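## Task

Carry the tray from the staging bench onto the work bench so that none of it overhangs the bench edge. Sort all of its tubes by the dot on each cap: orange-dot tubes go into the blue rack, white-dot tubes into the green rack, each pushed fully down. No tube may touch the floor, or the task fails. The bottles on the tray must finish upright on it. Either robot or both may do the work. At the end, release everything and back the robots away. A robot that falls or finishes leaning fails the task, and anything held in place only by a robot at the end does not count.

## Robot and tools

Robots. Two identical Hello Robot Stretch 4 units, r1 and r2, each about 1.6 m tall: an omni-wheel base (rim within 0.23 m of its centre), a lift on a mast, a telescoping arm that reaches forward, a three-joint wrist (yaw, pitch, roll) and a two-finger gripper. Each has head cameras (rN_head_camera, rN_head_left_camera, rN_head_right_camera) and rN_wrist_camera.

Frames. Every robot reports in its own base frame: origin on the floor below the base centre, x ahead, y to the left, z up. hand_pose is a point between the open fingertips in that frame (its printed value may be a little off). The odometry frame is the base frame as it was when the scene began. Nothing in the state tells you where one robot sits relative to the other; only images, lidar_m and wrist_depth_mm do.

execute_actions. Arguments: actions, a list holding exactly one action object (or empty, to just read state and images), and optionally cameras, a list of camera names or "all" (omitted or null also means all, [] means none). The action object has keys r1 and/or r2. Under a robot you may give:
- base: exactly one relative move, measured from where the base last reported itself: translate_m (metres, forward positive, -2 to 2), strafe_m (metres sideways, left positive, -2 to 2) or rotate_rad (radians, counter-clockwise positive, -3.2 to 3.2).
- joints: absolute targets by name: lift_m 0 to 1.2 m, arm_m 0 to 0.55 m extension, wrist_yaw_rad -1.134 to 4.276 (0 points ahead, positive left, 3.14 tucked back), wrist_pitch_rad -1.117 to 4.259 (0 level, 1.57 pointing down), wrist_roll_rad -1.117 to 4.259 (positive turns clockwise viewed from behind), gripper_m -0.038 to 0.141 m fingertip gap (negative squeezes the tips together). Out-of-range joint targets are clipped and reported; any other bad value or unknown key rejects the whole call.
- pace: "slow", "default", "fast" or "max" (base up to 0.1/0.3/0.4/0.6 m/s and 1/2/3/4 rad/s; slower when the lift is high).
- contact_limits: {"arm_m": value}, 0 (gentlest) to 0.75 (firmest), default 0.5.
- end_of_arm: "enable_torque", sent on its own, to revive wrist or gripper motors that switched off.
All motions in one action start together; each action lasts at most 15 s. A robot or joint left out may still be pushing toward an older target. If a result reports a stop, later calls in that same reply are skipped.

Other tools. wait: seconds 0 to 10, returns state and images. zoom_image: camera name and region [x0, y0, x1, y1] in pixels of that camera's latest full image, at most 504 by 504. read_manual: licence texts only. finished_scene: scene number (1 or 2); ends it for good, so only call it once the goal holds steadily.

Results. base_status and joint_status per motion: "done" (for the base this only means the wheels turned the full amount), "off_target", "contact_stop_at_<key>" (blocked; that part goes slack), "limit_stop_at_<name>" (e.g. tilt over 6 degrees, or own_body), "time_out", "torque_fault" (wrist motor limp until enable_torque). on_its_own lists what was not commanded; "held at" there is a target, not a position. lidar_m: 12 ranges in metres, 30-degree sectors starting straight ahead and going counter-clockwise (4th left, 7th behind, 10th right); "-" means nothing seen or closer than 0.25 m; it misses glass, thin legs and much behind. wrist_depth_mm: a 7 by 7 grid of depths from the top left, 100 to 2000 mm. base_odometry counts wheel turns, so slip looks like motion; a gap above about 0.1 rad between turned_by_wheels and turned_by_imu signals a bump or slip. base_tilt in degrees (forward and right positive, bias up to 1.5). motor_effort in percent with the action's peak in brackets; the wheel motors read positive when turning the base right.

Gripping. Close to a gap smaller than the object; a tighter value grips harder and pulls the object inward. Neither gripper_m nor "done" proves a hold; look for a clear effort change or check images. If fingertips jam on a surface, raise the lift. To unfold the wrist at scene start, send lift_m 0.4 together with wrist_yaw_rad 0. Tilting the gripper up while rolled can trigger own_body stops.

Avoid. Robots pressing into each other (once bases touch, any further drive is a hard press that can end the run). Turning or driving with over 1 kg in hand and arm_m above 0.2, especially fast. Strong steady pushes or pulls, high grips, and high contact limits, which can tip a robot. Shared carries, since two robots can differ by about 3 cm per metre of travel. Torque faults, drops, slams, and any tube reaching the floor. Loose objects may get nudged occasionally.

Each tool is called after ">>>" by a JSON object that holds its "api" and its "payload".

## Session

>>> {"api": "execute_actions", "payload": {"actions": [{"r1":{"joints":{"lift_m":1.0,"wrist_yaw_rad":0}},"r2":{"joints":{"lift_m":1.0,"wrist_yaw_rad":0}}}], "cameras": ["r1_head_camera","r1_head_left_camera","r2_head_camera","r2_head_left_camera"]}}

Scene clock: 3.77 s.
r1.base_odometry: x=+0.000 y=+0.000 heading=+0.000 (m, m, rad; r1's odometry frame)
r1.turned_by_wheels: +0.000 (rad since the last result)
r1.turned_by_imu: +0.001 (rad since the last result)
r1.base_tilt: forward=+0.5 right=-0.3 (deg)
r1.lidar_m: 1.82 1.56 1.21 1.92 2.06 1.25 1.09 1.08 1.32 2.37 1.66 1.20
r1.base_status: not commanded
r1.joint_positions: lift_m=+1.000 arm_m=+0.000 wrist_yaw_rad=+0.000 wrist_pitch_rad=+0.013 wrist_roll_rad=+0.011 gripper_m=+0.057
r1.joint_status: all done
r1.motor_effort: lift_m=+20(20) arm_m=-1(1) wrist_yaw_rad=-1(7) wrist_pitch_rad=-7(7) wrist_roll_rad=-1(0) gripper_m=-3(4) wheel_0=+0(0) wheel_1=+0(0) wheel_2=+0(0) (%)
r1.hand_pose: x=+0.4594 y=-0.0873 z=+1.1744 quat_wxyz=(+1.000, +0.005, +0.006, +0.000) (m; r1's base frame)
r1.wrist_depth_mm: - - - - - - - / - - - - - - - / - - - - - - - / - - - - - - - / - - - - - - - / - - 215 - 201 1537 1499 / - - - 108 - 991 1060
r2.base_odometry: x=+0.000 y=+0.000 heading=+0.000 (m, m, rad; r2's odometry frame)
r2.turned_by_wheels: +0.000 (rad since the last result)
r2.turned_by_imu: -0.001 (rad since the last result)
r2.base_tilt: forward=+0.4 right=+0.3 (deg)
r2.lidar_m: 0.75 0.72 0.82 1.26 3.98 1.55 1.28 2.55 1.75 2.08 1.85 0.93
r2.base_status: not commanded
r2.joint_positions: lift_m=+1.000 arm_m=+0.002 wrist_yaw_rad=+0.000 wrist_pitch_rad=-0.015 wrist_roll_rad=-0.012 gripper_m=+0.057
r2.joint_status: all done
r2.motor_effort: lift_m=+22(25) arm_m=-1(1) wrist_yaw_rad=-3(8) wrist_pitch_rad=-8(8) wrist_roll_rad=+0(0) gripper_m=-4(4) wheel_0=-1(1) wheel_1=+0(0) wheel_2=+0(0) (%)
r2.hand_pose: x=+0.4614 y=-0.0873 z=+1.1823 quat_wxyz=(+1.000, -0.006, -0.007, +0.000) (m; r2's base frame)
r2.wrist_depth_mm: 488 512 549 597 647 699 768 / 488 517 554 597 654 715 759 / 488 525 564 603 654 715 788 / 492 525 564 609 661 723 788 / 496 530 559 603 654 723 809 / 500 535 559 603 198 750 809 / 500 530 569 - 691 750 820
pictures: r1_head_camera, r1_head_left_camera, r2_head_camera, r2_head_left_camera
Images, in order (width x height): r1_head_camera 420x560, r1_head_left_camera 420x672, r2_head_camera 420x560, r2_head_left_camera 420x672.

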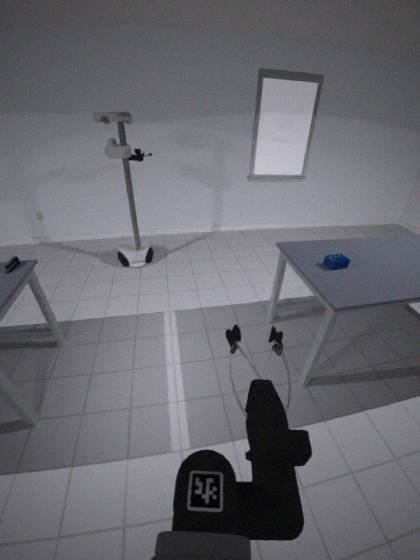

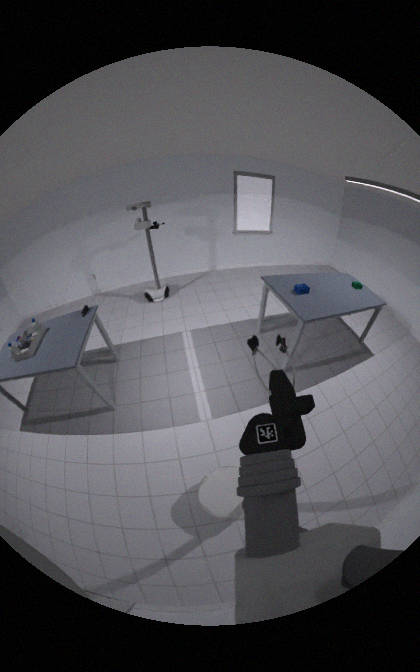

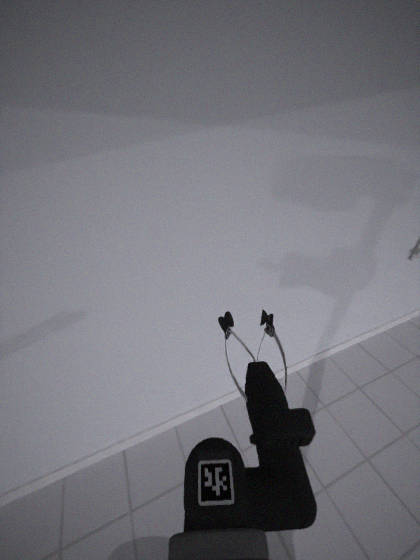

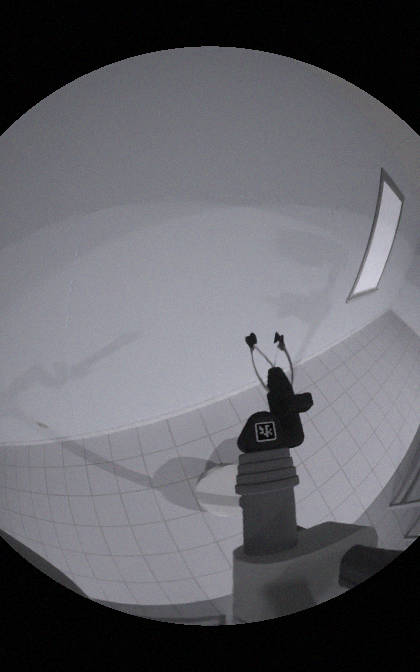

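>>> {"api": "execute_actions", "payload": {"actions": [{"r1":{"base":{"rotate_rad":0.23},"joints":{"wrist_pitch_rad":0.6}},"r2":{"base":{"rotate_rad":-2.64},"joints":{"wrist_pitch_rad":0.6}}}], "cameras": ["r1_head_camera","r2_head_camera"]}}

>>> {"api": "execute_actions", "payload": {"actions": [{"r1":{"base":{"strafe_m":1.5}},"r2":{"base":{"strafe_m":-1.4}}}], "cameras": ["r1_head_camera","r2_head_camera"]}}

Scene clock: 17.17 s.
r1.base_odometry: x=+0.000 y=+0.000 heading=+0.229 (m, m, rad; r1's odometry frame)
r1.turned_by_wheels: +0.229 (rad since the last result)
r1.turned_by_imu: +0.232 (rad since the last result)
r1.base_tilt: forward=+0.5 right=-0.3 (deg)
r1.lidar_m: 2.51 1.21 1.26 4.24 1.52 1.13 1.07 1.14 1.58 4.33 1.27 1.19
r1.base_status: done
r1.joint_positions: lift_m=+1.000 arm_m=+0.000 wrist_yaw_rad=+0.000 wrist_pitch_rad=+0.601 wrist_roll_rad=+0.011 gripper_m=+0.057
r1.joint_status: all done
r1.motor_effort: lift_m=+20(20) arm_m=-2(1) wrist_yaw_rad=+0(1) wrist_pitch_rad=-4(7) wrist_roll_rad=+0(0) gripper_m=-2(3) wheel_0=-5(11) wheel_1=-4(10) wheel_2=-4(7) (%)
r1.hand_pose: x=+0.4088 y=-0.0874 z=+1.0148 quat_wxyz=(+0.955, +0.005, +0.296, -0.002) (m; r1's base frame)
r1.wrist_depth_mm: - - - - - - - / - - - - - - - / - - - - - - 1138 / 1808 1921 - - - - - / 1618 1618 1661 1661 1708 1661 1661 / 1366 1397 215 1464 201 1464 1397 / 1205 1182 1229 108 1255 1281 1205
r2.base_odometry: x=+0.000 y=+0.000 heading=-2.639 (m, m, rad; r2's odometry frame)
r2.turned_by_wheels: -2.639 (rad since the last result)
r2.turned_by_imu: -2.632 (rad since the last result)
r2.base_tilt: forward=+0.4 right=+0.3 (deg)
r2.lidar_m: 2.50 1.71 2.04 1.89 0.95 0.73 0.73 0.82 1.28 4.00 1.51 1.31
r2.base_status: done
r2.joint_positions: lift_m=+1.000 arm_m=+0.002 wrist_yaw_rad=+0.000 wrist_pitch_rad=+0.602 wrist_roll_rad=-0.012 gripper_m=+0.057
r2.joint_status: all done
r2.motor_effort: lift_m=+21(22) arm_m=-1(2) wrist_yaw_rad=-2(3) wrist_pitch_rad=-7(5) wrist_roll_rad=-1(0) gripper_m=-3(2) wheel_0=+3(9) wheel_1=+2(8) wheel_2=+3(8) (%)
r2.hand_pose: x=+0.4108 y=-0.0874 z=+1.0149 quat_wxyz=(+0.955, -0.006, +0.296, +0.002) (m; r2's base frame)
r2.wrist_depth_mm: 1618 - - - - - - / 1430 - - - - - 1160 / - - - - - - 991 / 1808 1983 1921 1983 1983 1808 1983 / 1618 1576 1618 1618 1576 1576 1618 / 1336 1336 1281 1336 198 1336 1336 / 1182 1205 1229 - 1205 1205 1205
pictures: r1_head_camera, r2_head_camera
Images, in order (width x height): r1_head_camera 420x560, r2_head_camera 420x560.

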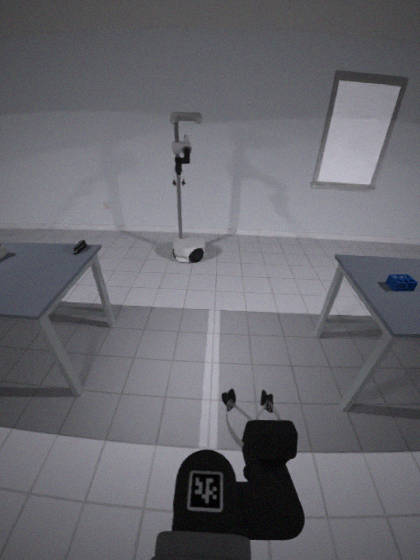

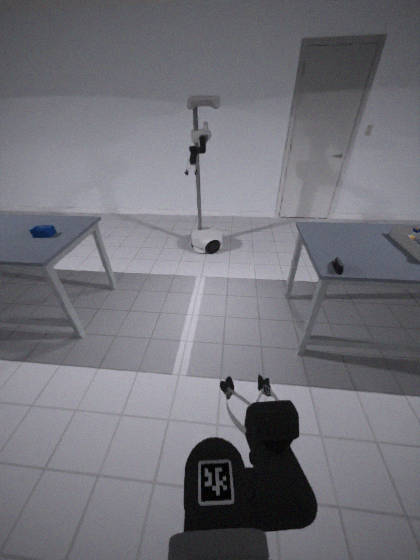

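Scene clock: 23.50 s.
r1.base_odometry: x=-0.340 y=+1.461 heading=+0.229 (m, m, rad; r1's odometry frame)
r1.turned_by_wheels: +0.000 (rad since the last result)
r1.turned_by_imu: +0.010 (rad since the last result)
r1.base_tilt: forward=+0.6 right=-0.3 (deg)
r1.lidar_m: 0.86 0.93 2.96 2.85 1.53 1.05 1.03 1.11 1.57 3.43 2.50 0.91
r1.base_status: done
r1.joint_positions: lift_m=+1.000 arm_m=+0.000 wrist_yaw_rad=+0.000 wrist_pitch_rad=+0.602 wrist_roll_rad=+0.011 gripper_m=+0.057
r1.joint_status: not commanded
r1.motor_effort: lift_m=+20(20) arm_m=-1(1) wrist_yaw_rad=+0(1) wrist_pitch_rad=-5(4) wrist_roll_rad=+0(0) gripper_m=-3(3) wheel_0=-3(14) wheel_1=+1(13) wheel_2=+0(1) (%)
r1.hand_pose: x=+0.4088 y=-0.0874 z=+1.0148 quat_wxyz=(+0.955, +0.005, +0.296, -0.002) (m; r1's base frame)
r1.wrist_depth_mm: - - - - - - - / 1182 1205 1042 1160 1281 - - / 891 904 904 904 960 976 - / 1756 854 842 842 820 831 1983 / 1537 1618 1661 1661 1661 1661 1708 / 1366 1397 216 1397 201 1430 1499 / 1205 1182 1205 108 1255 1205 1308
r2.base_odometry: x=-0.674 y=+1.227 heading=-2.639 (m, m, rad; r2's odometry frame)
r2.turned_by_wheels: +0.000 (rad since the last result)
r2.turned_by_imu: -0.005 (rad since the last result)
r2.base_tilt: forward=+0.4 right=+0.2 (deg)
r2.lidar_m: 1.02 1.11 2.81 2.48 1.21 0.94 0.91 1.01 1.60 2.61 2.87 1.04
r2.base_status: done
r2.joint_positions: lift_m=+1.000 arm_m=+0.002 wrist_yaw_rad=+0.000 wrist_pitch_rad=+0.602 wrist_roll_rad=-0.012 gripper_m=+0.057
r2.joint_status: not commanded
r2.motor_effort: lift_m=+21(21) arm_m=-1(1) wrist_yaw_rad=-1(2) wrist_pitch_rad=-7(7) wrist_roll_rad=+0(0) gripper_m=-3(3) wheel_0=+1(11) wheel_1=+2(9) wheel_2=+0(2) (%)
r2.hand_pose: x=+0.4108 y=-0.0874 z=+1.0149 quat_wxyz=(+0.955, -0.006, +0.296, +0.002) (m; r2's base frame)
r2.wrist_depth_mm: - - - - - - - / - 1138 1138 1008 1098 1160 - / - 1205 1008 960 904 878 866 / - 1863 1921 1921 1921 1863 946 / 1618 1537 1499 1618 1618 1576 1499 / 1366 1366 1281 1336 198 1205 1336 / 1205 1160 1229 - 1229 1182 1182
pictures: r1_head_camera, r2_head_camera
Images, in order (width x height): r1_head_camera 420x560, r2_head_camera 420x560.

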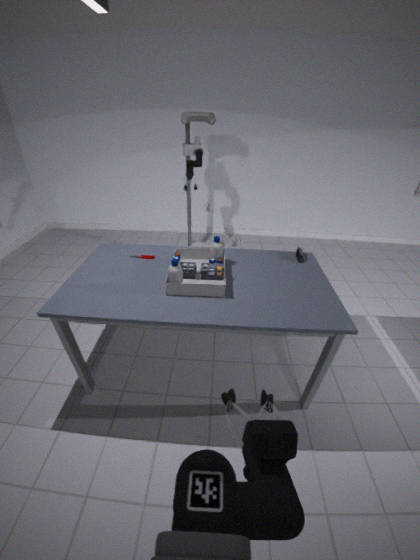

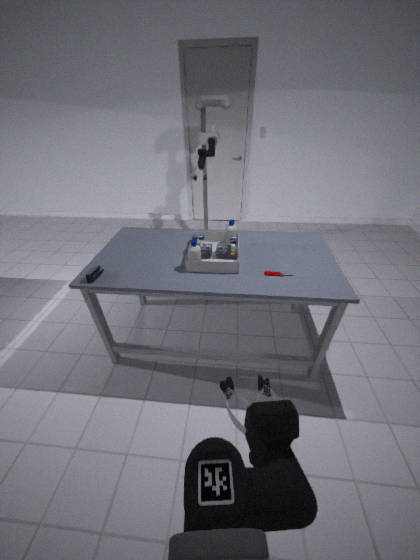

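>>> {"api": "execute_actions", "payload": {"actions": [{"r1":{"base":{"rotate_rad":-0.02}},"r2":{"base":{"rotate_rad":-0.13}}}], "cameras": []}}

>>> {"api": "execute_actions", "payload": {"actions": [{"r1":{"base":{"strafe_m":0.22}},"r2":{"base":{"strafe_m":0.22}}}], "cameras": []}}

>>> {"api": "execute_actions", "payload": {"actions": [{"r1":{"base":{"translate_m":0.55},"joints":{"lift_m":1.1,"wrist_pitch_rad":1.57,"wrist_roll_rad":1.57,"arm_m":0.3,"gripper_m":0.04}},"r2":{"base":{"translate_m":0.72},"joints":{"lift_m":1.1,"wrist_pitch_rad":1.57,"wrist_roll_rad":1.57,"arm_m":0.28,"gripper_m":0.04}}}], "cameras": ["r1_wrist_camera","r2_wrist_camera"]}}

Scene clock: 35.10 s.
r1.base_odometry: x=-0.340 y=+1.461 heading=+0.210 (m, m, rad; r1's odometry frame)
r1.turned_by_wheels: -0.019 (rad since the last result)
r1.turned_by_imu: -0.018 (rad since the last result)
r1.base_tilt: forward=+0.5 right=-0.3 (deg)
r1.lidar_m: 0.87 0.91 2.96 2.86 1.56 1.13 1.03 1.10 1.54 3.68 2.49 0.92
r1.base_status: done
r1.joint_positions: lift_m=+1.000 arm_m=+0.000 wrist_yaw_rad=+0.000 wrist_pitch_rad=+0.602 wrist_roll_rad=+0.011 gripper_m=+0.057
r1.joint_status: not commanded
r1.motor_effort: lift_m=+20(20) arm_m=-2(1) wrist_yaw_rad=-2(1) wrist_pitch_rad=-5(5) wrist_roll_rad=+0(1) gripper_m=-5(2) wheel_0=+6(6) wheel_1=+4(4) wheel_2=+4(5) (%)
r1.hand_pose: x=+0.4088 y=-0.0874 z=+1.0148 quat_wxyz=(+0.955, +0.005, +0.296, -0.002) (m; r1's base frame)
r1.wrist_depth_mm: - - - - - - - / 1182 1205 1042 1160 1281 - - / 878 878 917 917 960 960 - / 1756 842 842 842 809 831 - / 1618 1661 1618 1661 1661 1661 1756 / 1366 1397 216 1464 201 1430 1430 / 1205 1205 1229 108 1281 1229 1255
r2.base_odometry: x=-0.674 y=+1.227 heading=-2.769 (m, m, rad; r2's odometry frame)
r2.turned_by_wheels: -0.130 (rad since the last result)
r2.turned_by_imu: -0.130 (rad since the last result)
r2.base_tilt: forward=+0.3 right=+0.3 (deg)
r2.lidar_m: 1.01 1.04 2.78 3.58 1.33 0.98 0.92 0.98 1.36 2.62 2.73 1.06
r2.base_status: done
r2.joint_positions: lift_m=+1.000 arm_m=+0.002 wrist_yaw_rad=+0.000 wrist_pitch_rad=+0.602 wrist_roll_rad=-0.012 gripper_m=+0.057
r2.joint_status: not commanded
r2.motor_effort: lift_m=+21(21) arm_m=-1(1) wrist_yaw_rad=+1(0) wrist_pitch_rad=-6(7) wrist_roll_rad=+0(1) gripper_m=-3(4) wheel_0=+2(4) wheel_1=+1(4) wheel_2=+2(7) (%)
r2.hand_pose: x=+0.4108 y=-0.0874 z=+1.0149 quat_wxyz=(+0.955, -0.006, +0.296, +0.002) (m; r2's base frame)
r2.wrist_depth_mm: - - - - - - - / 1281 1160 1025 1042 1118 1281 - / 1008 960 960 960 931 931 - / 1808 1921 1863 1921 1921 1808 1863 / 1464 1661 1618 1618 1576 1576 1618 / 1336 1366 1255 1281 198 1308 1397 / 1205 1182 1229 - 1229 1182 1229
pictures: none
No camera images: the call's "cameras" was empty. Leave "cameras" out to get every camera's image.

Scene clock: 37.13 s.
r1.base_odometry: x=-0.386 y=+1.676 heading=+0.210 (m, m, rad; r1's odometry frame)
r1.turned_by_wheels: +0.000 (rad since the last result)
r1.turned_by_imu: +0.002 (rad since the last result)
r1.base_tilt: forward=+0.6 right=-0.3 (deg)
r1.lidar_m: 0.86 0.91 2.77 2.63 1.56 1.13 1.05 1.11 1.57 3.68 2.70 0.92
r1.base_status: done
r1.joint_positions: lift_m=+1.000 arm_m=+0.000 wrist_yaw_rad=+0.000 wrist_pitch_rad=+0.602 wrist_roll_rad=+0.011 gripper_m=+0.057
r1.joint_status: not commanded
r1.motor_effort: lift_m=+20(20) arm_m=-1(1) wrist_yaw_rad=+0(1) wrist_pitch_rad=-4(4) wrist_roll_rad=+0(0) gripper_m=-3(3) wheel_0=-5(17) wheel_1=+3(16) wheel_2=+0(3) (%)
r1.hand_pose: x=+0.4088 y=-0.0874 z=+1.0148 quat_wxyz=(+0.955, +0.005, +0.296, -0.002) (m; r1's base frame)
r1.wrist_depth_mm: - - - - - - - / - 1182 1160 1078 1281 1336 - / 891 878 904 904 917 976 991 / 891 842 842 831 820 842 842 / 1499 1661 1618 1661 1708 1756 1618 / 1281 1366 214 1430 201 1464 1366 / 1205 1182 1229 108 1229 1205 1281
r2.base_odometry: x=-0.594 y=+1.022 heading=-2.769 (m, m, rad; r2's odometry frame)
r2.turned_by_wheels: +0.000 (rad since the last result)
r2.turned_by_imu: +0.000 (rad since the last result)
r2.base_tilt: forward=+0.4 right=+0.3 (deg)
r2.lidar_m: 1.02 1.07 2.61 3.57 1.30 0.97 0.92 0.95 1.38 2.83 2.98 1.07
r2.base_status: done
r2.joint_positions: lift_m=+1.000 arm_m=+0.002 wrist_yaw_rad=+0.000 wrist_pitch_rad=+0.602 wrist_roll_rad=-0.012 gripper_m=+0.057
r2.joint_status: not commanded
r2.motor_effort: lift_m=+20(20) arm_m=-1(1) wrist_yaw_rad=-1(1) wrist_pitch_rad=-7(7) wrist_roll_rad=+0(0) gripper_m=-4(3) wheel_0=+0(11) wheel_1=-1(10) wheel_2=+0(2) (%)
r2.hand_pose: x=+0.4108 y=-0.0874 z=+1.0149 quat_wxyz=(+0.955, -0.006, +0.296, +0.002) (m; r2's base frame)
r2.wrist_depth_mm: - - - - - - - / - 1205 1138 1008 1118 1160 - / - 991 946 946 946 904 917 / 1863 1863 1921 1921 1983 1863 1921 / 1661 1576 1618 1618 1618 1618 1537 / 1366 1366 1281 1308 198 1308 1366 / 1205 1182 1255 - 1229 1160 1229
pictures: none
No camera images: the call's "cameras" was empty. Leave "cameras" out to get every camera's image.

Scene clock: 41.03 s.
r1.base_odometry: x=+0.152 y=+1.791 heading=+0.210 (m, m, rad; r1's odometry frame)
r1.turned_by_wheels: +0.001 (rad since the last result)
r1.turned_by_imu: +0.003 (rad since the last result)
r1.base_tilt: forward=+0.6 right=-0.3 (deg)
r1.lidar_m: 0.31 0.35 0.49 2.64 2.34 1.70 1.60 1.68 2.32 2.55 0.48 0.34
r1.base_status: done
r1.joint_positions: lift_m=+1.100 arm_m=+0.299 wrist_yaw_rad=+0.000 wrist_pitch_rad=+1.570 wrist_roll_rad=+1.570 gripper_m=+0.040
r1.joint_status: all done
r1.motor_effort: lift_m=+20(22) arm_m=+4(5) wrist_yaw_rad=+0(1) wrist_pitch_rad=+0(3) wrist_roll_rad=+1(4) gripper_m=-5(0) wheel_0=+5(9) wheel_1=+4(10) wheel_2=-2(10) (%)
r1.hand_pose: x=+0.4704 y=-0.0874 z=+0.9896 quat_wxyz=(+0.501, +0.500, +0.500, -0.499) (m; r1's base frame)
r1.wrist_depth_mm: 449 442 445 449 452 1182 1182 / 370 415 445 442 452 1205 1182 / 387 445 445 449 452 1205 1205 / 445 449 445 452 455 991 1205 / 392 449 449 452 455 991 1205 / 392 427 195 455 199 991 1255 / 397 309 379 108 455 1229 1205
r2.base_odometry: x=-1.264 y=+0.760 heading=-2.769 (m, m, rad; r2's odometry frame)
r2.turned_by_wheels: +0.000 (rad since the last result)
r2.turned_by_imu: +0.005 (rad since the last result)
r2.base_tilt: forward=+0.4 right=+0.3 (deg)
r2.lidar_m: 0.30 0.32 0.48 2.36 2.33 1.73 1.63 1.72 2.43 2.84 0.45 0.31
r2.base_status: done
r2.joint_positions: lift_m=+1.100 arm_m=+0.279 wrist_yaw_rad=+0.000 wrist_pitch_rad=+1.570 wrist_roll_rad=+1.570 gripper_m=+0.040
r2.joint_status: all done
r2.motor_effort: lift_m=+22(26) arm_m=+5(6) wrist_yaw_rad=-2(2) wrist_pitch_rad=-1(2) wrist_roll_rad=+1(2) gripper_m=-3(3) wheel_0=+1(7) wheel_1=+1(4) wheel_2=-1(10) (%)
r2.hand_pose: x=+0.4504 y=-0.0874 z=+0.9895 quat_wxyz=(+0.501, +0.500, +0.500, -0.499) (m; r2's base frame)
r2.wrist_depth_mm: 449 452 442 445 439 1182 1160 / 375 399 449 442 445 1182 1182 / 442 421 449 449 449 1205 1160 / 455 452 455 449 449 960 1229 / 459 430 455 455 455 991 1205 / 355 402 294 452 190 1205 1182 / 473 462 315 - 1229 1229 1205
pictures: r1_wrist_camera, r2_wrist_camera
camera_calibration (this result's frames):
r1_wrist_camera: T_world_to_cam=[[-0.998999, -0.0445209, -0.0043104, 0.466935], [-0.0446218, 0.998635, 0.0271484, 0.135665], [0.00309584, 0.0273136, -0.999622, 1.21903], [0, 0, 0, 1]] pos_world=[0.468747, -0.147988, 1.2169]
r2_wrist_camera: T_world_to_cam=[[-0.997653, -0.0329191, -0.0600395, 0.518114], [-0.0358894, 0.99815, 0.0490836, 0.09665], [0.0583127, 0.0511232, -0.996988, 1.19226], [0, 0, 0, 1]] pos_world=[0.450843, -0.140368, 1.21504]
Images, in order (width x height): r1_wrist_camera 616x392, r2_wrist_camera 616x392.

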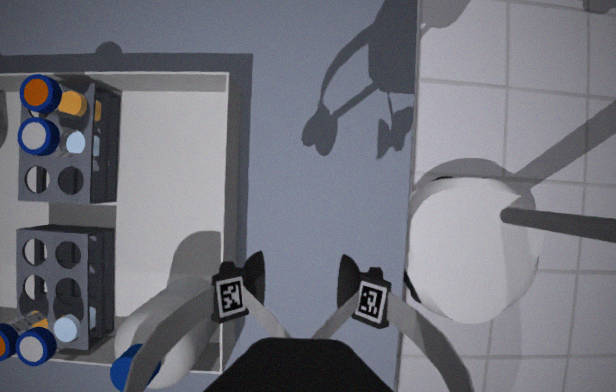

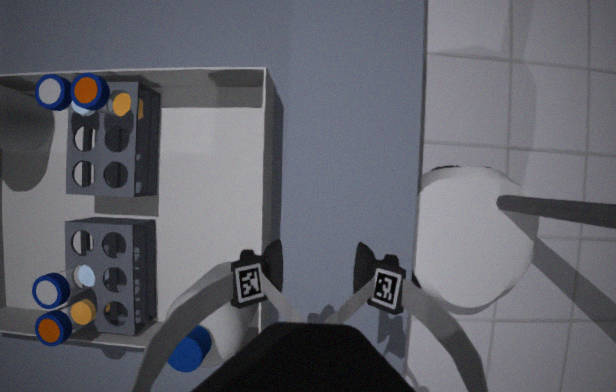

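>>> {"api": "execute_actions", "payload": {"actions": [{"r1":{"base":{"strafe_m":-0.045},"joints":{"arm_m":0.385,"lift_m":0.98}},"r2":{"base":{"strafe_m":-0.035},"joints":{"arm_m":0.335,"lift_m":0.98}}}], "cameras": ["r1_wrist_camera","r2_wrist_camera"]}}

Scene clock: 49.33 s.
r1.base_odometry: x=+0.161 y=+1.747 heading=+0.210 (m, m, rad; r1's odometry frame)
r1.turned_by_wheels: +0.000 (rad since the last result)
r1.turned_by_imu: +0.001 (rad since the last result)
r1.base_tilt: forward=+0.6 right=-0.2 (deg)
r1.lidar_m: 0.33 0.35 0.47 2.67 2.34 1.69 1.60 1.66 2.34 2.51 0.48 0.35
r1.base_status: done
r1.joint_positions: lift_m=+0.980 arm_m=+0.384 wrist_yaw_rad=+0.000 wrist_pitch_rad=+1.570 wrist_roll_rad=+1.570 gripper_m=+0.040
r1.joint_status: all done
r1.motor_effort: lift_m=+16(21) arm_m=+5(5) wrist_yaw_rad=+0(0) wrist_pitch_rad=+0(0) wrist_roll_rad=+1(1) gripper_m=-4(4) wheel_0=+5(14) wheel_1=-4(12) wheel_2=+0(2) (%)
r1.hand_pose: x=+0.5554 y=-0.0874 z=+0.8699 quat_wxyz=(+0.501, +0.500, +0.500, -0.499) (m; r1's base frame)
r1.wrist_depth_mm: 329 329 329 330 329 330 1078 / 329 329 330 330 332 332 1078 / 241 306 330 329 334 334 1078 / 220 324 329 332 334 334 878 / 300 327 329 334 336 338 891 / 294 332 196 330 199 336 878 / 289 274 332 108 336 338 1098
r2.base_odometry: x=-1.277 y=+0.792 heading=-2.769 (m, m, rad; r2's odometry frame)
r2.turned_by_wheels: +0.000 (rad since the last result)
r2.turned_by_imu: -0.001 (rad since the last result)
r2.base_tilt: forward=+0.4 right=+0.3 (deg)
r2.lidar_m: 0.31 0.33 0.42 2.38 2.32 1.70 1.65 1.74 2.41 2.80 0.46 0.33
r2.base_status: done
r2.joint_positions: lift_m=+0.980 arm_m=+0.334 wrist_yaw_rad=+0.000 wrist_pitch_rad=+1.570 wrist_roll_rad=+1.570 gripper_m=+0.040
r2.joint_status: all done
r2.motor_effort: lift_m=+18(21) arm_m=+5(5) wrist_yaw_rad=-2(0) wrist_pitch_rad=-2(1) wrist_roll_rad=+0(1) gripper_m=-4(4) wheel_0=+1(8) wheel_1=+0(9) wheel_2=+0(1) (%)
r2.hand_pose: x=+0.5053 y=-0.0874 z=+0.8699 quat_wxyz=(+0.501, +0.500, +0.500, -0.499) (m; r2's base frame)
r2.wrist_depth_mm: 330 327 327 324 322 320 1078 / 218 291 327 327 325 324 1078 / 271 300 330 325 327 325 1060 / 273 306 329 329 329 327 854 / 314 334 332 332 330 329 891 / 278 307 330 329 189 332 1078 / 278 281 336 - 332 336 1098
pictures: r1_wrist_camera, r2_wrist_camera
camera_calibration (this result's frames):
r1_wrist_camera: T_world_to_cam=[[-0.999003, -0.0444525, -0.00417952, 0.551149], [-0.0445498, 0.998638, 0.0271542, 0.14266], [0.00296675, 0.0273134, -0.999623, 1.09916], [0, 0, 0, 1]] pos_world=[0.553694, -0.147988, 1.09717]
r2_wrist_camera: T_world_to_cam=[[-0.997665, -0.032838, -0.0598872, 0.56561], [-0.0358007, 0.998153, 0.0490891, 0.104445], [0.0581646, 0.0511185, -0.996997, 1.06985], [0, 0, 0, 1]] pos_world=[0.505801, -0.140368, 1.09539]
Images, in order (width x height): r1_wrist_camera 616x392, r2_wrist_camera 616x392.

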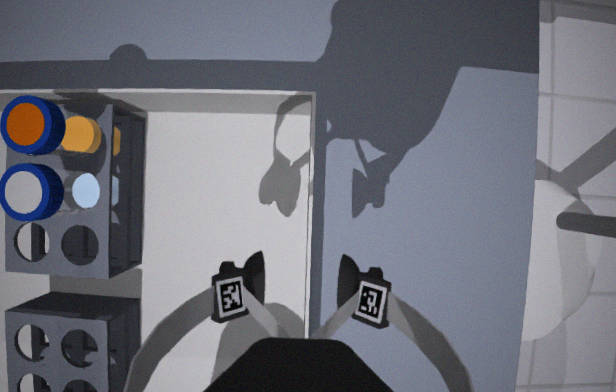

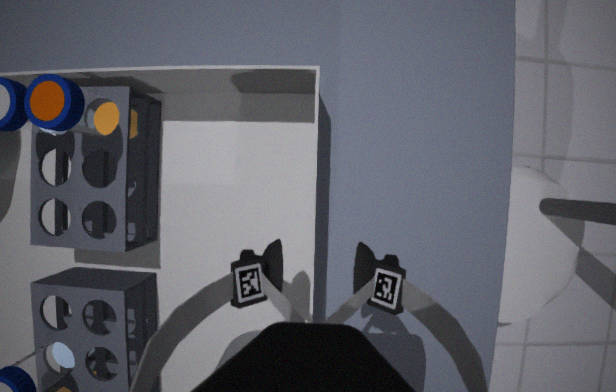

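>>> {"api": "execute_actions", "payload": {"actions": [{"r1":{"joints":{"lift_m":0.918}},"r2":{"joints":{"arm_m":0.339,"lift_m":0.922}}}], "cameras": []}}

>>> {"api": "execute_actions", "payload": {"actions": [{"r1":{"joints":{"gripper_m":-0.035}},"r2":{"joints":{"gripper_m":-0.035}}}], "cameras": []}}

>>> {"api": "execute_actions", "payload": {"actions": [{"r1":{"joints":{"lift_m":1.078},"pace":"slow"},"r2":{"joints":{"lift_m":1.082},"pace":"slow"}}], "cameras": []}}

>>> {"api": "execute_actions", "payload": {"actions": [{"r1":{"base":{"strafe_m":-0.5},"pace":"slow"},"r2":{"base":{"strafe_m":0.5},"pace":"slow"}}], "cameras": ["r1_head_right_camera"]}}

Scene clock: 57.80 s.
r1.base_odometry: x=+0.161 y=+1.747 heading=+0.210 (m, m, rad; r1's odometry frame)
r1.turned_by_wheels: +0.000 (rad since the last result)
r1.turned_by_imu: +0.001 (rad since the last result)
r1.base_tilt: forward=+0.5 right=-0.2 (deg)
r1.lidar_m: 0.31 0.35 0.47 2.68 2.33 1.72 1.61 1.65 2.30 2.52 0.49 0.36
r1.base_status: not commanded
r1.joint_positions: lift_m=+0.918 arm_m=+0.384 wrist_yaw_rad=+0.000 wrist_pitch_rad=+1.570 wrist_roll_rad=+1.570 gripper_m=+0.040
r1.joint_status: all done
r1.motor_effort: lift_m=+16(17) arm_m=+5(5) wrist_yaw_rad=-1(1) wrist_pitch_rad=+0(0) wrist_roll_rad=+1(1) gripper_m=-4(4) wheel_0=+5(5) wheel_1=-4(4) wheel_2=+0(0) (%)
r1.hand_pose: x=+0.5554 y=-0.0874 z=+0.8079 quat_wxyz=(+0.501, +0.500, +0.500, -0.499) (m; r1's base frame)
r1.wrist_depth_mm: 268 268 268 270 270 270 271 / 208 233 231 267 271 270 272 / 208 267 267 270 272 272 273 / 219 268 270 270 273 272 274 / 239 271 271 271 274 276 274 / 248 270 196 271 199 274 277 / 228 271 270 108 276 277 277
r2.base_odometry: x=-1.277 y=+0.792 heading=-2.769 (m, m, rad; r2's odometry frame)
r2.turned_by_wheels: +0.000 (rad since the last result)
r2.turned_by_imu: -0.001 (rad since the last result)
r2.base_tilt: forward=+0.4 right=+0.3 (deg)
r2.lidar_m: 0.28 0.32 0.44 2.39 2.35 1.73 1.65 1.73 2.40 2.80 0.45 0.33
r2.base_status: not commanded
r2.joint_positions: lift_m=+0.922 arm_m=+0.338 wrist_yaw_rad=+0.000 wrist_pitch_rad=+1.570 wrist_roll_rad=+1.570 gripper_m=+0.040
r2.joint_status: all done
r2.motor_effort: lift_m=+17(16) arm_m=+5(4) wrist_yaw_rad=+0(2) wrist_pitch_rad=-1(1) wrist_roll_rad=+0(0) gripper_m=-4(4) wheel_0=+1(1) wheel_1=+0(1) wheel_2=+0(0) (%)
r2.hand_pose: x=+0.5093 y=-0.0874 z=+0.8119 quat_wxyz=(+0.501, +0.500, +0.500, -0.499) (m; r2's base frame)
r2.wrist_depth_mm: 272 242 242 268 266 265 634 / 223 248 268 267 267 265 634 / 213 270 270 268 270 267 634 / 214 271 273 270 273 271 508 / 216 276 272 271 272 273 798 / 231 276 277 273 190 272 820 / 251 273 278 - 276 274 1025
pictures: none
No camera images: the call's "cameras" was empty. Leave "cameras" out to get every camera's image.

Scene clock: 59.27 s.
r1.base_odometry: x=+0.161 y=+1.747 heading=+0.210 (m, m, rad; r1's odometry frame)
r1.turned_by_wheels: +0.000 (rad since the last result)
r1.turned_by_imu: +0.001 (rad since the last result)
r1.base_tilt: forward=+0.6 right=-0.3 (deg)
r1.lidar_m: 0.31 0.35 0.48 2.69 2.32 1.67 1.60 1.69 2.29 2.51 0.48 0.36
r1.base_status: not commanded
r1.joint_positions: lift_m=+0.918 arm_m=+0.384 wrist_yaw_rad=-0.001 wrist_pitch_rad=+1.572 wrist_roll_rad=+1.570 gripper_m=-0.034
r1.joint_status: all done
r1.motor_effort: lift_m=+19(19) arm_m=+4(4) wrist_yaw_rad=+1(2) wrist_pitch_rad=-7(10) wrist_roll_rad=+1(2) gripper_m=-20(20) wheel_0=+5(5) wheel_1=-4(4) wheel_2=+0(0) (%)
r1.hand_pose: x=+0.5546 y=-0.0874 z=+0.8077 quat_wxyz=(+0.500, +0.500, +0.500, -0.500) (m; r1's base frame)
r1.wrist_depth_mm: 264 266 267 267 268 270 270 / 207 236 234 259 268 270 270 / 228 257 259 263 271 271 271 / 229 260 262 263 271 271 273 / 231 260 263 264 271 272 274 / 249 263 185 206 183 272 274 / 233 262 266 108 273 274 274
r2.base_odometry: x=-1.277 y=+0.792 heading=-2.769 (m, m, rad; r2's odometry frame)
r2.turned_by_wheels: +0.000 (rad since the last result)
r2.turned_by_imu: +0.000 (rad since the last result)
r2.base_tilt: forward=+0.4 right=+0.3 (deg)
r2.lidar_m: 0.28 0.32 0.44 2.40 2.34 1.73 1.63 1.73 2.38 2.81 0.44 0.33
r2.base_status: not commanded
r2.joint_positions: lift_m=+0.922 arm_m=+0.338 wrist_yaw_rad=+0.000 wrist_pitch_rad=+1.571 wrist_roll_rad=+1.570 gripper_m=-0.034
r2.joint_status: all done
r2.motor_effort: lift_m=+21(21) arm_m=+5(5) wrist_yaw_rad=+0(1) wrist_pitch_rad=-5(6) wrist_roll_rad=+1(1) gripper_m=-23(21) wheel_0=+1(1) wheel_1=+0(0) wheel_2=+0(0) (%)
r2.hand_pose: x=+0.5090 y=-0.0874 z=+0.8117 quat_wxyz=(+0.500, +0.500, +0.500, -0.500) (m; r2's base frame)
r2.wrist_depth_mm: 208 240 239 266 264 263 634 / 207 257 264 263 265 265 640 / 207 266 264 264 268 266 640 / 209 266 266 264 268 266 504 / 211 268 267 211 272 268 809 / 229 266 179 192 180 271 809 / 228 266 268 - 273 273 1060
pictures: none
No camera images: the call's "cameras" was empty. Leave "cameras" out to get every camera's image.

Scene clock: 61.37 s.
r1.base_odometry: x=+0.161 y=+1.747 heading=+0.210 (m, m, rad; r1's odometry frame)
r1.turned_by_wheels: +0.000 (rad since the last result)
r1.turned_by_imu: +0.001 (rad since the last result)
r1.base_tilt: forward=+0.6 right=-0.3 (deg)
r1.lidar_m: 0.32 0.34 0.49 2.68 2.33 1.67 1.60 1.69 2.33 2.51 0.49 0.35
r1.base_status: not commanded
r1.joint_positions: lift_m=+1.078 arm_m=+0.384 wrist_yaw_rad=-0.001 wrist_pitch_rad=+1.572 wrist_roll_rad=+1.570 gripper_m=-0.034
r1.joint_status: all done
r1.motor_effort: lift_m=+24(26) arm_m=+5(5) wrist_yaw_rad=+1(3) wrist_pitch_rad=-7(6) wrist_roll_rad=+0(1) gripper_m=-19(23) wheel_0=+5(5) wheel_1=-4(4) wheel_2=+0(0) (%)
r1.hand_pose: x=+0.5547 y=-0.0874 z=+0.9673 quat_wxyz=(+0.500, +0.500, +0.500, -0.500) (m; r1's base frame)
r1.wrist_depth_mm: 421 421 424 421 427 427 1182 / 207 236 236 259 427 430 1182 / 228 258 259 262 427 430 1205 / 229 259 260 262 433 976 1182 / 231 262 263 263 430 991 976 / 250 264 183 206 183 976 1205 / 233 264 266 108 436 1229 1182
r2.base_odometry: x=-1.277 y=+0.792 heading=-2.769 (m, m, rad; r2's odometry frame)
r2.turned_by_wheels: +0.000 (rad since the last result)
r2.turned_by_imu: +0.000 (rad since the last result)
r2.base_tilt: forward=+0.4 right=+0.3 (deg)
r2.lidar_m: 0.30 0.33 0.45 2.39 2.33 1.71 1.64 1.72 2.41 2.81 0.47 0.34
r2.base_status: not commanded
r2.joint_positions: lift_m=+1.082 arm_m=+0.338 wrist_yaw_rad=+0.000 wrist_pitch_rad=+1.571 wrist_roll_rad=+1.570 gripper_m=-0.034
r2.joint_status: all done
r2.motor_effort: lift_m=+26(28) arm_m=+5(5) wrist_yaw_rad=+2(1) wrist_pitch_rad=-5(5) wrist_roll_rad=+0(1) gripper_m=-24(22) wheel_0=+1(1) wheel_1=+1(1) wheel_2=+0(0) (%)
r2.hand_pose: x=+0.5090 y=-0.0874 z=+0.9712 quat_wxyz=(+0.500, +0.500, +0.500, -0.500) (m; r2's base frame)
r2.wrist_depth_mm: 208 317 319 421 421 1182 1182 / 206 257 263 263 421 1182 1160 / 208 266 264 264 427 1182 1182 / 209 266 266 264 427 976 1098 / 211 267 267 211 430 976 1182 / 229 266 180 192 180 1008 1205 / 228 266 268 - 439 1229 1229
pictures: none
No camera images: the call's "cameras" was empty. Leave "cameras" out to get every camera's image.

Scene clock: 67.50 s.
r1.base_odometry: x=+0.265 y=+1.258 heading=+0.210 (m, m, rad; r1's odometry frame)
r1.turned_by_wheels: +0.000 (rad since the last result)
r1.turned_by_imu: +0.001 (rad since the last result)
r1.base_tilt: forward=+0.6 right=-0.2 (deg)
r1.lidar_m: 0.33 0.36 0.46 3.18 2.32 1.68 1.60 1.69 2.32 2.01 2.06 0.34
r1.base_status: done
r1.joint_positions: lift_m=+1.078 arm_m=+0.384 wrist_yaw_rad=+0.001 wrist_pitch_rad=+1.567 wrist_roll_rad=+1.570 gripper_m=-0.034
r1.joint_status: not commanded
r1.motor_effort: lift_m=+24(24) arm_m=+4(5) wrist_yaw_rad=-4(5) wrist_pitch_rad=+8(8) wrist_roll_rad=+1(1) gripper_m=-20(20) wheel_0=+7(11) wheel_1=-5(6) wheel_2=+0(0) (%)
r1.hand_pose: x=+0.5563 y=-0.0874 z=+0.9673 quat_wxyz=(+0.501, +0.500, +0.500, -0.499) (m; r1's base frame)
r1.wrist_depth_mm: 421 424 424 427 788 1182 1160 / 209 239 236 258 427 427 1182 / 229 258 258 427 427 427 1182 / 231 259 262 427 427 433 1182 / 236 262 263 264 433 976 991 / 257 264 186 202 184 991 1182 / 236 265 265 108 436 1205 1205
r2.base_odometry: x=-1.095 y=+0.327 heading=-2.769 (m, m, rad; r2's odometry frame)
r2.turned_by_wheels: +0.000 (rad since the last result)
r2.turned_by_imu: +0.000 (rad since the last result)
r2.base_tilt: forward=+0.4 right=+0.3 (deg)
r2.lidar_m: 0.28 0.33 1.93 1.89 2.30 1.71 1.64 1.72 2.39 1.18 0.47 0.33
r2.base_status: done
r2.joint_positions: lift_m=+1.082 arm_m=+0.338 wrist_yaw_rad=+0.001 wrist_pitch_rad=+1.567 wrist_roll_rad=+1.570 gripper_m=-0.034
r2.joint_status: not commanded
r2.motor_effort: lift_m=+26(26) arm_m=+4(4) wrist_yaw_rad=-1(5) wrist_pitch_rad=+7(7) wrist_roll_rad=+0(0) gripper_m=-23(23) wheel_0=-3(6) wheel_1=+1(4) wheel_2=+0(0) (%)
r2.hand_pose: x=+0.5104 y=-0.0874 z=+0.9712 quat_wxyz=(+0.501, +0.500, +0.500, -0.499) (m; r2's base frame)
r2.wrist_depth_mm: 210 320 319 424 424 1182 1118 / 208 259 264 264 421 1160 1160 / 208 267 266 264 430 1160 1160 / 211 267 267 265 427 946 1098 / 239 268 268 264 430 976 976 / 231 265 180 200 179 991 1182 / 241 265 270 - 433 1205 1229
pictures: r1_head_right_camera
Images, in order (width x height): r1_head_right_camera 420x672.

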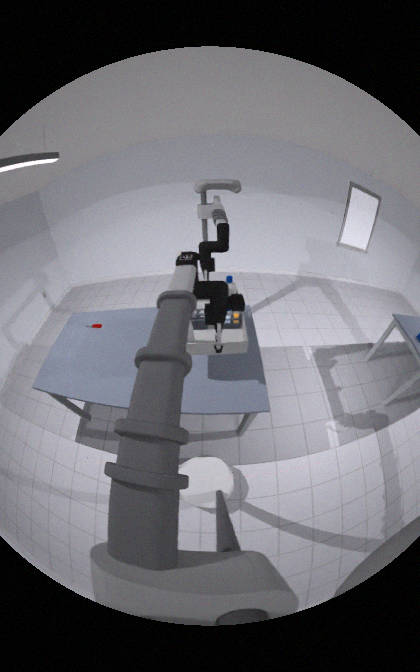

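>>> {"api": "execute_actions", "payload": {"actions": [{"r1":{"base":{"strafe_m":-0.7},"pace":"slow"},"r2":{"base":{"strafe_m":0.7},"joints":{"arm_m":0.353},"pace":"slow"}}], "cameras": []}}

>>> {"api": "execute_actions", "payload": {"actions": [{"r1":{"base":{"strafe_m":-0.7},"pace":"slow"},"r2":{"base":{"strafe_m":0.7},"joints":{"arm_m":0.367},"pace":"slow"}}], "cameras": ["r1_head_right_camera"]}}

Scene clock: 89.73 s.
r1.base_odometry: x=+0.411 y=+0.574 heading=+0.210 (m, m, rad; r1's odometry frame)
r1.turned_by_wheels: +0.000 (rad since the last result)
r1.turned_by_imu: +0.001 (rad since the last result)
r1.base_tilt: forward=+0.6 right=-0.2 (deg)
r1.lidar_m: 0.52 0.51 0.50 1.33 2.32 1.69 1.61 1.68 2.29 1.43 1.35 0.58
r1.base_status: done
r1.joint_positions: lift_m=+1.078 arm_m=+0.384 wrist_yaw_rad=+0.001 wrist_pitch_rad=+1.567 wrist_roll_rad=+1.570 gripper_m=-0.034
r1.joint_status: not commanded
r1.motor_effort: lift_m=+24(24) arm_m=+3(3) wrist_yaw_rad=-5(4) wrist_pitch_rad=+9(11) wrist_roll_rad=+1(1) gripper_m=-19(19) wheel_0=+5(9) wheel_1=-6(10) wheel_2=+0(2) (%)
r1.hand_pose: x=+0.5565 y=-0.0874 z=+0.9673 quat_wxyz=(+0.502, +0.500, +0.500, -0.498) (m; r1's base frame)
r1.wrist_depth_mm: 1160 1160 1182 1160 1160 1160 1182 / 207 236 235 1160 1160 1182 1182 / 230 258 259 1160 1160 1160 1182 / 231 260 262 1182 1182 976 1182 / 236 263 263 264 1182 991 991 / 249 264 185 202 185 976 1182 / 235 265 267 109 1205 1205 1182
r2.base_odometry: x=-0.840 y=-0.325 heading=-2.769 (m, m, rad; r2's odometry frame)
r2.turned_by_wheels: +0.000 (rad since the last result)
r2.turned_by_imu: +0.000 (rad since the last result)
r2.base_tilt: forward=+0.4 right=+0.2 (deg)
r2.lidar_m: 0.49 3.20 1.21 1.45 2.30 1.69 1.62 1.71 2.38 1.24 0.58 0.51
r2.base_status: done
r2.joint_positions: lift_m=+1.082 arm_m=+0.352 wrist_yaw_rad=+0.001 wrist_pitch_rad=+1.567 wrist_roll_rad=+1.570 gripper_m=-0.034
r2.joint_status: all done
r2.motor_effort: lift_m=+26(25) arm_m=+3(7) wrist_yaw_rad=-3(2) wrist_pitch_rad=+7(8) wrist_roll_rad=+0(1) gripper_m=-21(23) wheel_0=-3(9) wheel_1=+0(7) wheel_2=-1(2) (%)
r2.hand_pose: x=+0.5245 y=-0.0874 z=+0.9713 quat_wxyz=(+0.502, +0.501, +0.499, -0.498) (m; r2's base frame)
r2.wrist_depth_mm: 211 539 691 1160 1160 1160 1160 / 208 259 264 263 1182 1138 1160 / 208 266 264 263 1182 1182 1182 / 212 266 266 265 1160 991 1025 / 238 267 267 266 1229 976 960 / 231 266 180 199 178 976 1205 / 242 266 268 - 1229 1229 1205
pictures: none
No camera images: the call's "cameras" was empty. Leave "cameras" out to get every camera's image.

Scene clock: 97.87 s.
r1.base_odometry: x=+0.557 y=-0.111 heading=+0.210 (m, m, rad; r1's odometry frame)
r1.turned_by_wheels: +0.000 (rad since the last result)
r1.turned_by_imu: +0.001 (rad since the last result)
r1.base_tilt: forward=+0.7 right=-0.2 (deg)
r1.lidar_m: 0.52 1.51 1.13 1.34 2.31 1.69 1.61 1.67 2.29 1.44 0.68 0.56
r1.base_status: done
r1.joint_positions: lift_m=+1.078 arm_m=+0.384 wrist_yaw_rad=+0.002 wrist_pitch_rad=+1.565 wrist_roll_rad=+1.570 gripper_m=-0.034
r1.joint_status: not commanded
r1.motor_effort: lift_m=+24(24) arm_m=+3(4) wrist_yaw_rad=-7(7) wrist_pitch_rad=+13(14) wrist_roll_rad=+0(0) gripper_m=-21(18) wheel_0=+7(14) wheel_1=-5(8) wheel_2=+0(1) (%)
r1.hand_pose: x=+0.5571 y=-0.0874 z=+0.9673 quat_wxyz=(+0.502, +0.501, +0.499, -0.498) (m; r1's base frame)
r1.wrist_depth_mm: 1160 1138 1160 1138 1182 1160 1182 / 208 236 235 1160 1160 1182 1160 / 229 259 258 1182 1182 1205 1182 / 230 262 260 1182 1182 976 1205 / 235 262 263 263 1160 976 960 / 259 264 186 202 185 976 1160 / 236 266 266 108 1182 1205 1205
r2.base_odometry: x=-0.586 y=-0.977 heading=-2.769 (m, m, rad; r2's odometry frame)
r2.turned_by_wheels: +0.000 (rad since the last result)
r2.turned_by_imu: +0.001 (rad since the last result)
r2.base_tilt: forward=+0.4 right=+0.3 (deg)
r2.lidar_m: 0.48 0.70 0.58 1.50 2.25 1.68 1.62 1.73 2.39 1.33 1.23 0.54
r2.base_status: done
r2.joint_positions: lift_m=+1.082 arm_m=+0.366 wrist_yaw_rad=+0.002 wrist_pitch_rad=+1.565 wrist_roll_rad=+1.570 gripper_m=-0.034
r2.joint_status: all done
r2.motor_effort: lift_m=+26(26) arm_m=+3(7) wrist_yaw_rad=-4(3) wrist_pitch_rad=+13(12) wrist_roll_rad=+0(0) gripper_m=-23(23) wheel_0=-2(7) wheel_1=+2(7) wheel_2=+0(2) (%)
r2.hand_pose: x=+0.5391 y=-0.0874 z=+0.9713 quat_wxyz=(+0.502, +0.501, +0.499, -0.498) (m; r2's base frame)
r2.wrist_depth_mm: 212 707 699 1138 1182 1160 1138 / 207 262 265 263 1182 1205 1160 / 210 266 264 263 1182 1182 1182 / 213 267 267 263 1182 960 960 / 240 268 267 264 1205 960 960 / 239 265 179 196 179 1008 1205 / 242 247 270 - 1229 1205 1205
pictures: r1_head_right_camera
Images, in order (width x height): r1_head_right_camera 420x672.

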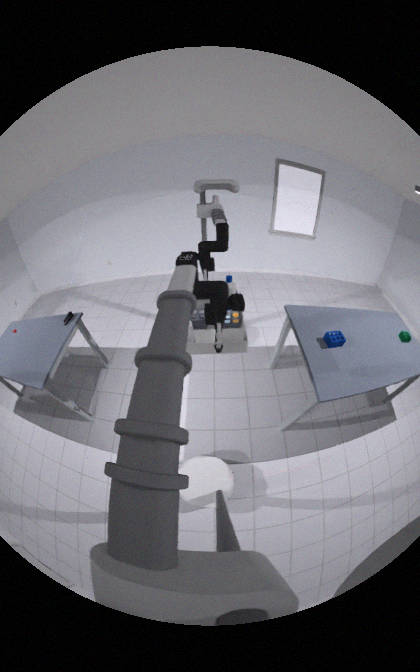

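>>> {"api": "execute_actions", "payload": {"actions": [{"r1":{"base":{"strafe_m":-0.65},"pace":"slow"},"r2":{"base":{"strafe_m":0.655},"joints":{"arm_m":0.386},"pace":"slow"}}], "cameras": []}}

>>> {"api": "execute_actions", "payload": {"actions": [{"r1":{"base":{"strafe_m":-0.65},"pace":"slow"},"r2":{"base":{"strafe_m":0.655},"joints":{"arm_m":0.403},"pace":"slow"}}], "cameras": ["r1_head_camera","r1_head_left_camera"]}}

Scene clock: 118.00 s.
r1.base_odometry: x=+0.693 y=-0.746 heading=+0.211 (m, m, rad; r1's odometry frame)
r1.turned_by_wheels: +0.000 (rad since the last result)
r1.turned_by_imu: +0.002 (rad since the last result)
r1.base_tilt: forward=+0.7 right=-0.3 (deg)
r1.lidar_m: 0.34 3.22 1.76 1.76 2.31 1.68 1.59 1.65 2.28 1.47 0.54 0.37
r1.base_status: done
r1.joint_positions: lift_m=+1.078 arm_m=+0.384 wrist_yaw_rad=+0.002 wrist_pitch_rad=+1.565 wrist_roll_rad=+1.570 gripper_m=-0.034
r1.joint_status: not commanded
r1.motor_effort: lift_m=+24(24) arm_m=+3(3) wrist_yaw_rad=-5(5) wrist_pitch_rad=+13(13) wrist_roll_rad=+0(1) gripper_m=-22(19) wheel_0=+7(12) wheel_1=-4(10) wheel_2=+0(2) (%)
r1.hand_pose: x=+0.5571 y=-0.0874 z=+0.9673 quat_wxyz=(+0.502, +0.501, +0.499, -0.498) (m; r1's base frame)
r1.wrist_depth_mm: 421 421 424 424 427 1138 1182 / 213 241 237 424 424 1160 1160 / 229 258 259 424 427 1182 1160 / 231 259 262 430 427 976 1160 / 256 262 263 263 433 960 976 / 257 264 186 202 185 976 1182 / 236 265 267 108 436 1205 1182
r2.base_odometry: x=-0.348 y=-1.587 heading=-2.769 (m, m, rad; r2's odometry frame)
r2.turned_by_wheels: +0.000 (rad since the last result)
r2.turned_by_imu: +0.000 (rad since the last result)
r2.base_tilt: forward=+0.4 right=+0.3 (deg)
r2.lidar_m: 0.33 0.36 0.53 3.35 2.24 1.63 1.57 1.71 2.37 1.89 1.90 0.35
r2.base_status: done
r2.joint_positions: lift_m=+1.082 arm_m=+0.385 wrist_yaw_rad=+0.001 wrist_pitch_rad=+1.565 wrist_roll_rad=+1.570 gripper_m=-0.034
r2.joint_status: all done
r2.motor_effort: lift_m=+26(26) arm_m=+3(6) wrist_yaw_rad=-4(3) wrist_pitch_rad=+12(12) wrist_roll_rad=-1(0) gripper_m=-23(25) wheel_0=-4(6) wheel_1=+0(7) wheel_2=+0(1) (%)
r2.hand_pose: x=+0.5581 y=-0.0874 z=+0.9713 quat_wxyz=(+0.502, +0.501, +0.499, -0.498) (m; r2's base frame)
r2.wrist_depth_mm: 218 220 217 1182 1160 1138 1160 / 208 262 264 263 1205 1182 1160 / 208 266 264 265 1160 1205 1160 / 211 267 266 266 430 946 991 / 241 268 267 265 433 976 946 / 236 267 180 197 179 960 1182 / 242 265 268 - 439 1182 1205
pictures: none
No camera images: the call's "cameras" was empty. Leave "cameras" out to get every camera's image.

Scene clock: 125.70 s.
r1.base_odometry: x=+0.829 y=-1.381 heading=+0.210 (m, m, rad; r1's odometry frame)
r1.turned_by_wheels: +0.000 (rad since the last result)
r1.turned_by_imu: +0.000 (rad since the last result)
r1.base_tilt: forward=+0.6 right=-0.3 (deg)
r1.lidar_m: 0.35 0.33 0.52 2.38 2.32 1.69 1.60 1.66 2.26 2.82 0.53 0.36
r1.base_status: done
r1.joint_positions: lift_m=+1.078 arm_m=+0.385 wrist_yaw_rad=+0.002 wrist_pitch_rad=+1.564 wrist_roll_rad=+1.570 gripper_m=-0.034
r1.joint_status: not commanded
r1.motor_effort: lift_m=+24(24) arm_m=+3(4) wrist_yaw_rad=-6(7) wrist_pitch_rad=+17(17) wrist_roll_rad=+1(1) gripper_m=-22(18) wheel_0=+5(14) wheel_1=-6(8) wheel_2=+0(0) (%)
r1.hand_pose: x=+0.5576 y=-0.0874 z=+0.9673 quat_wxyz=(+0.502, +0.501, +0.499, -0.498) (m; r1's base frame)
r1.wrist_depth_mm: 424 424 424 427 424 1160 1160 / 218 246 239 427 427 1160 1182 / 229 258 258 424 427 1205 1182 / 232 260 260 427 433 960 1160 / 235 264 263 263 430 960 976 / 254 264 183 202 185 976 1182 / 237 266 264 108 436 1182 1229
r2.base_odometry: x=-0.110 y=-2.197 heading=-2.770 (m, m, rad; r2's odometry frame)
r2.turned_by_wheels: +0.000 (rad since the last result)
r2.turned_by_imu: +0.000 (rad since the last result)
r2.base_tilt: forward=+0.4 right=+0.3 (deg)
r2.lidar_m: 0.36 0.39 0.54 2.71 2.22 1.61 1.57 1.71 2.33 2.52 0.53 0.36
r2.base_status: done
r2.joint_positions: lift_m=+1.082 arm_m=+0.402 wrist_yaw_rad=+0.002 wrist_pitch_rad=+1.564 wrist_roll_rad=+1.570 gripper_m=-0.034
r2.joint_status: all done
r2.motor_effort: lift_m=+26(26) arm_m=+3(5) wrist_yaw_rad=-6(4) wrist_pitch_rad=+16(16) wrist_roll_rad=-1(1) gripper_m=-22(22) wheel_0=-4(6) wheel_1=+2(3) wheel_2=+1(0) (%)
r2.hand_pose: x=+0.5756 y=-0.0874 z=+0.9713 quat_wxyz=(+0.502, +0.501, +0.499, -0.498) (m; r2's base frame)
r2.wrist_depth_mm: 204 213 211 421 421 418 1138 / 209 262 265 264 424 421 1138 / 208 266 265 264 424 424 1182 / 238 267 266 264 430 976 960 / 242 268 266 266 430 976 960 / 231 267 180 192 180 991 1182 / 241 266 270 - 433 439 1182
pictures: r1_head_camera, r1_head_left_camera
Images, in order (width x height): r1_head_camera 420x560, r1_head_left_camera 420x672.

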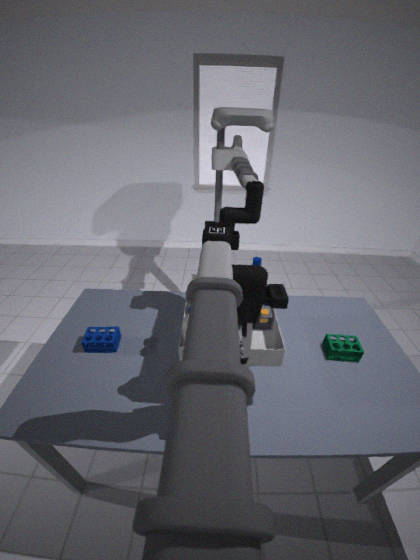

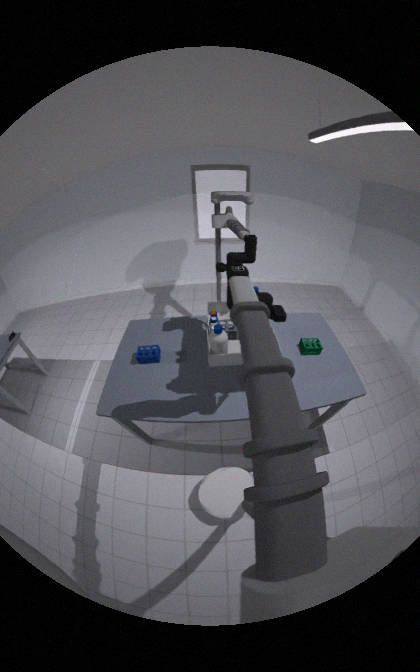

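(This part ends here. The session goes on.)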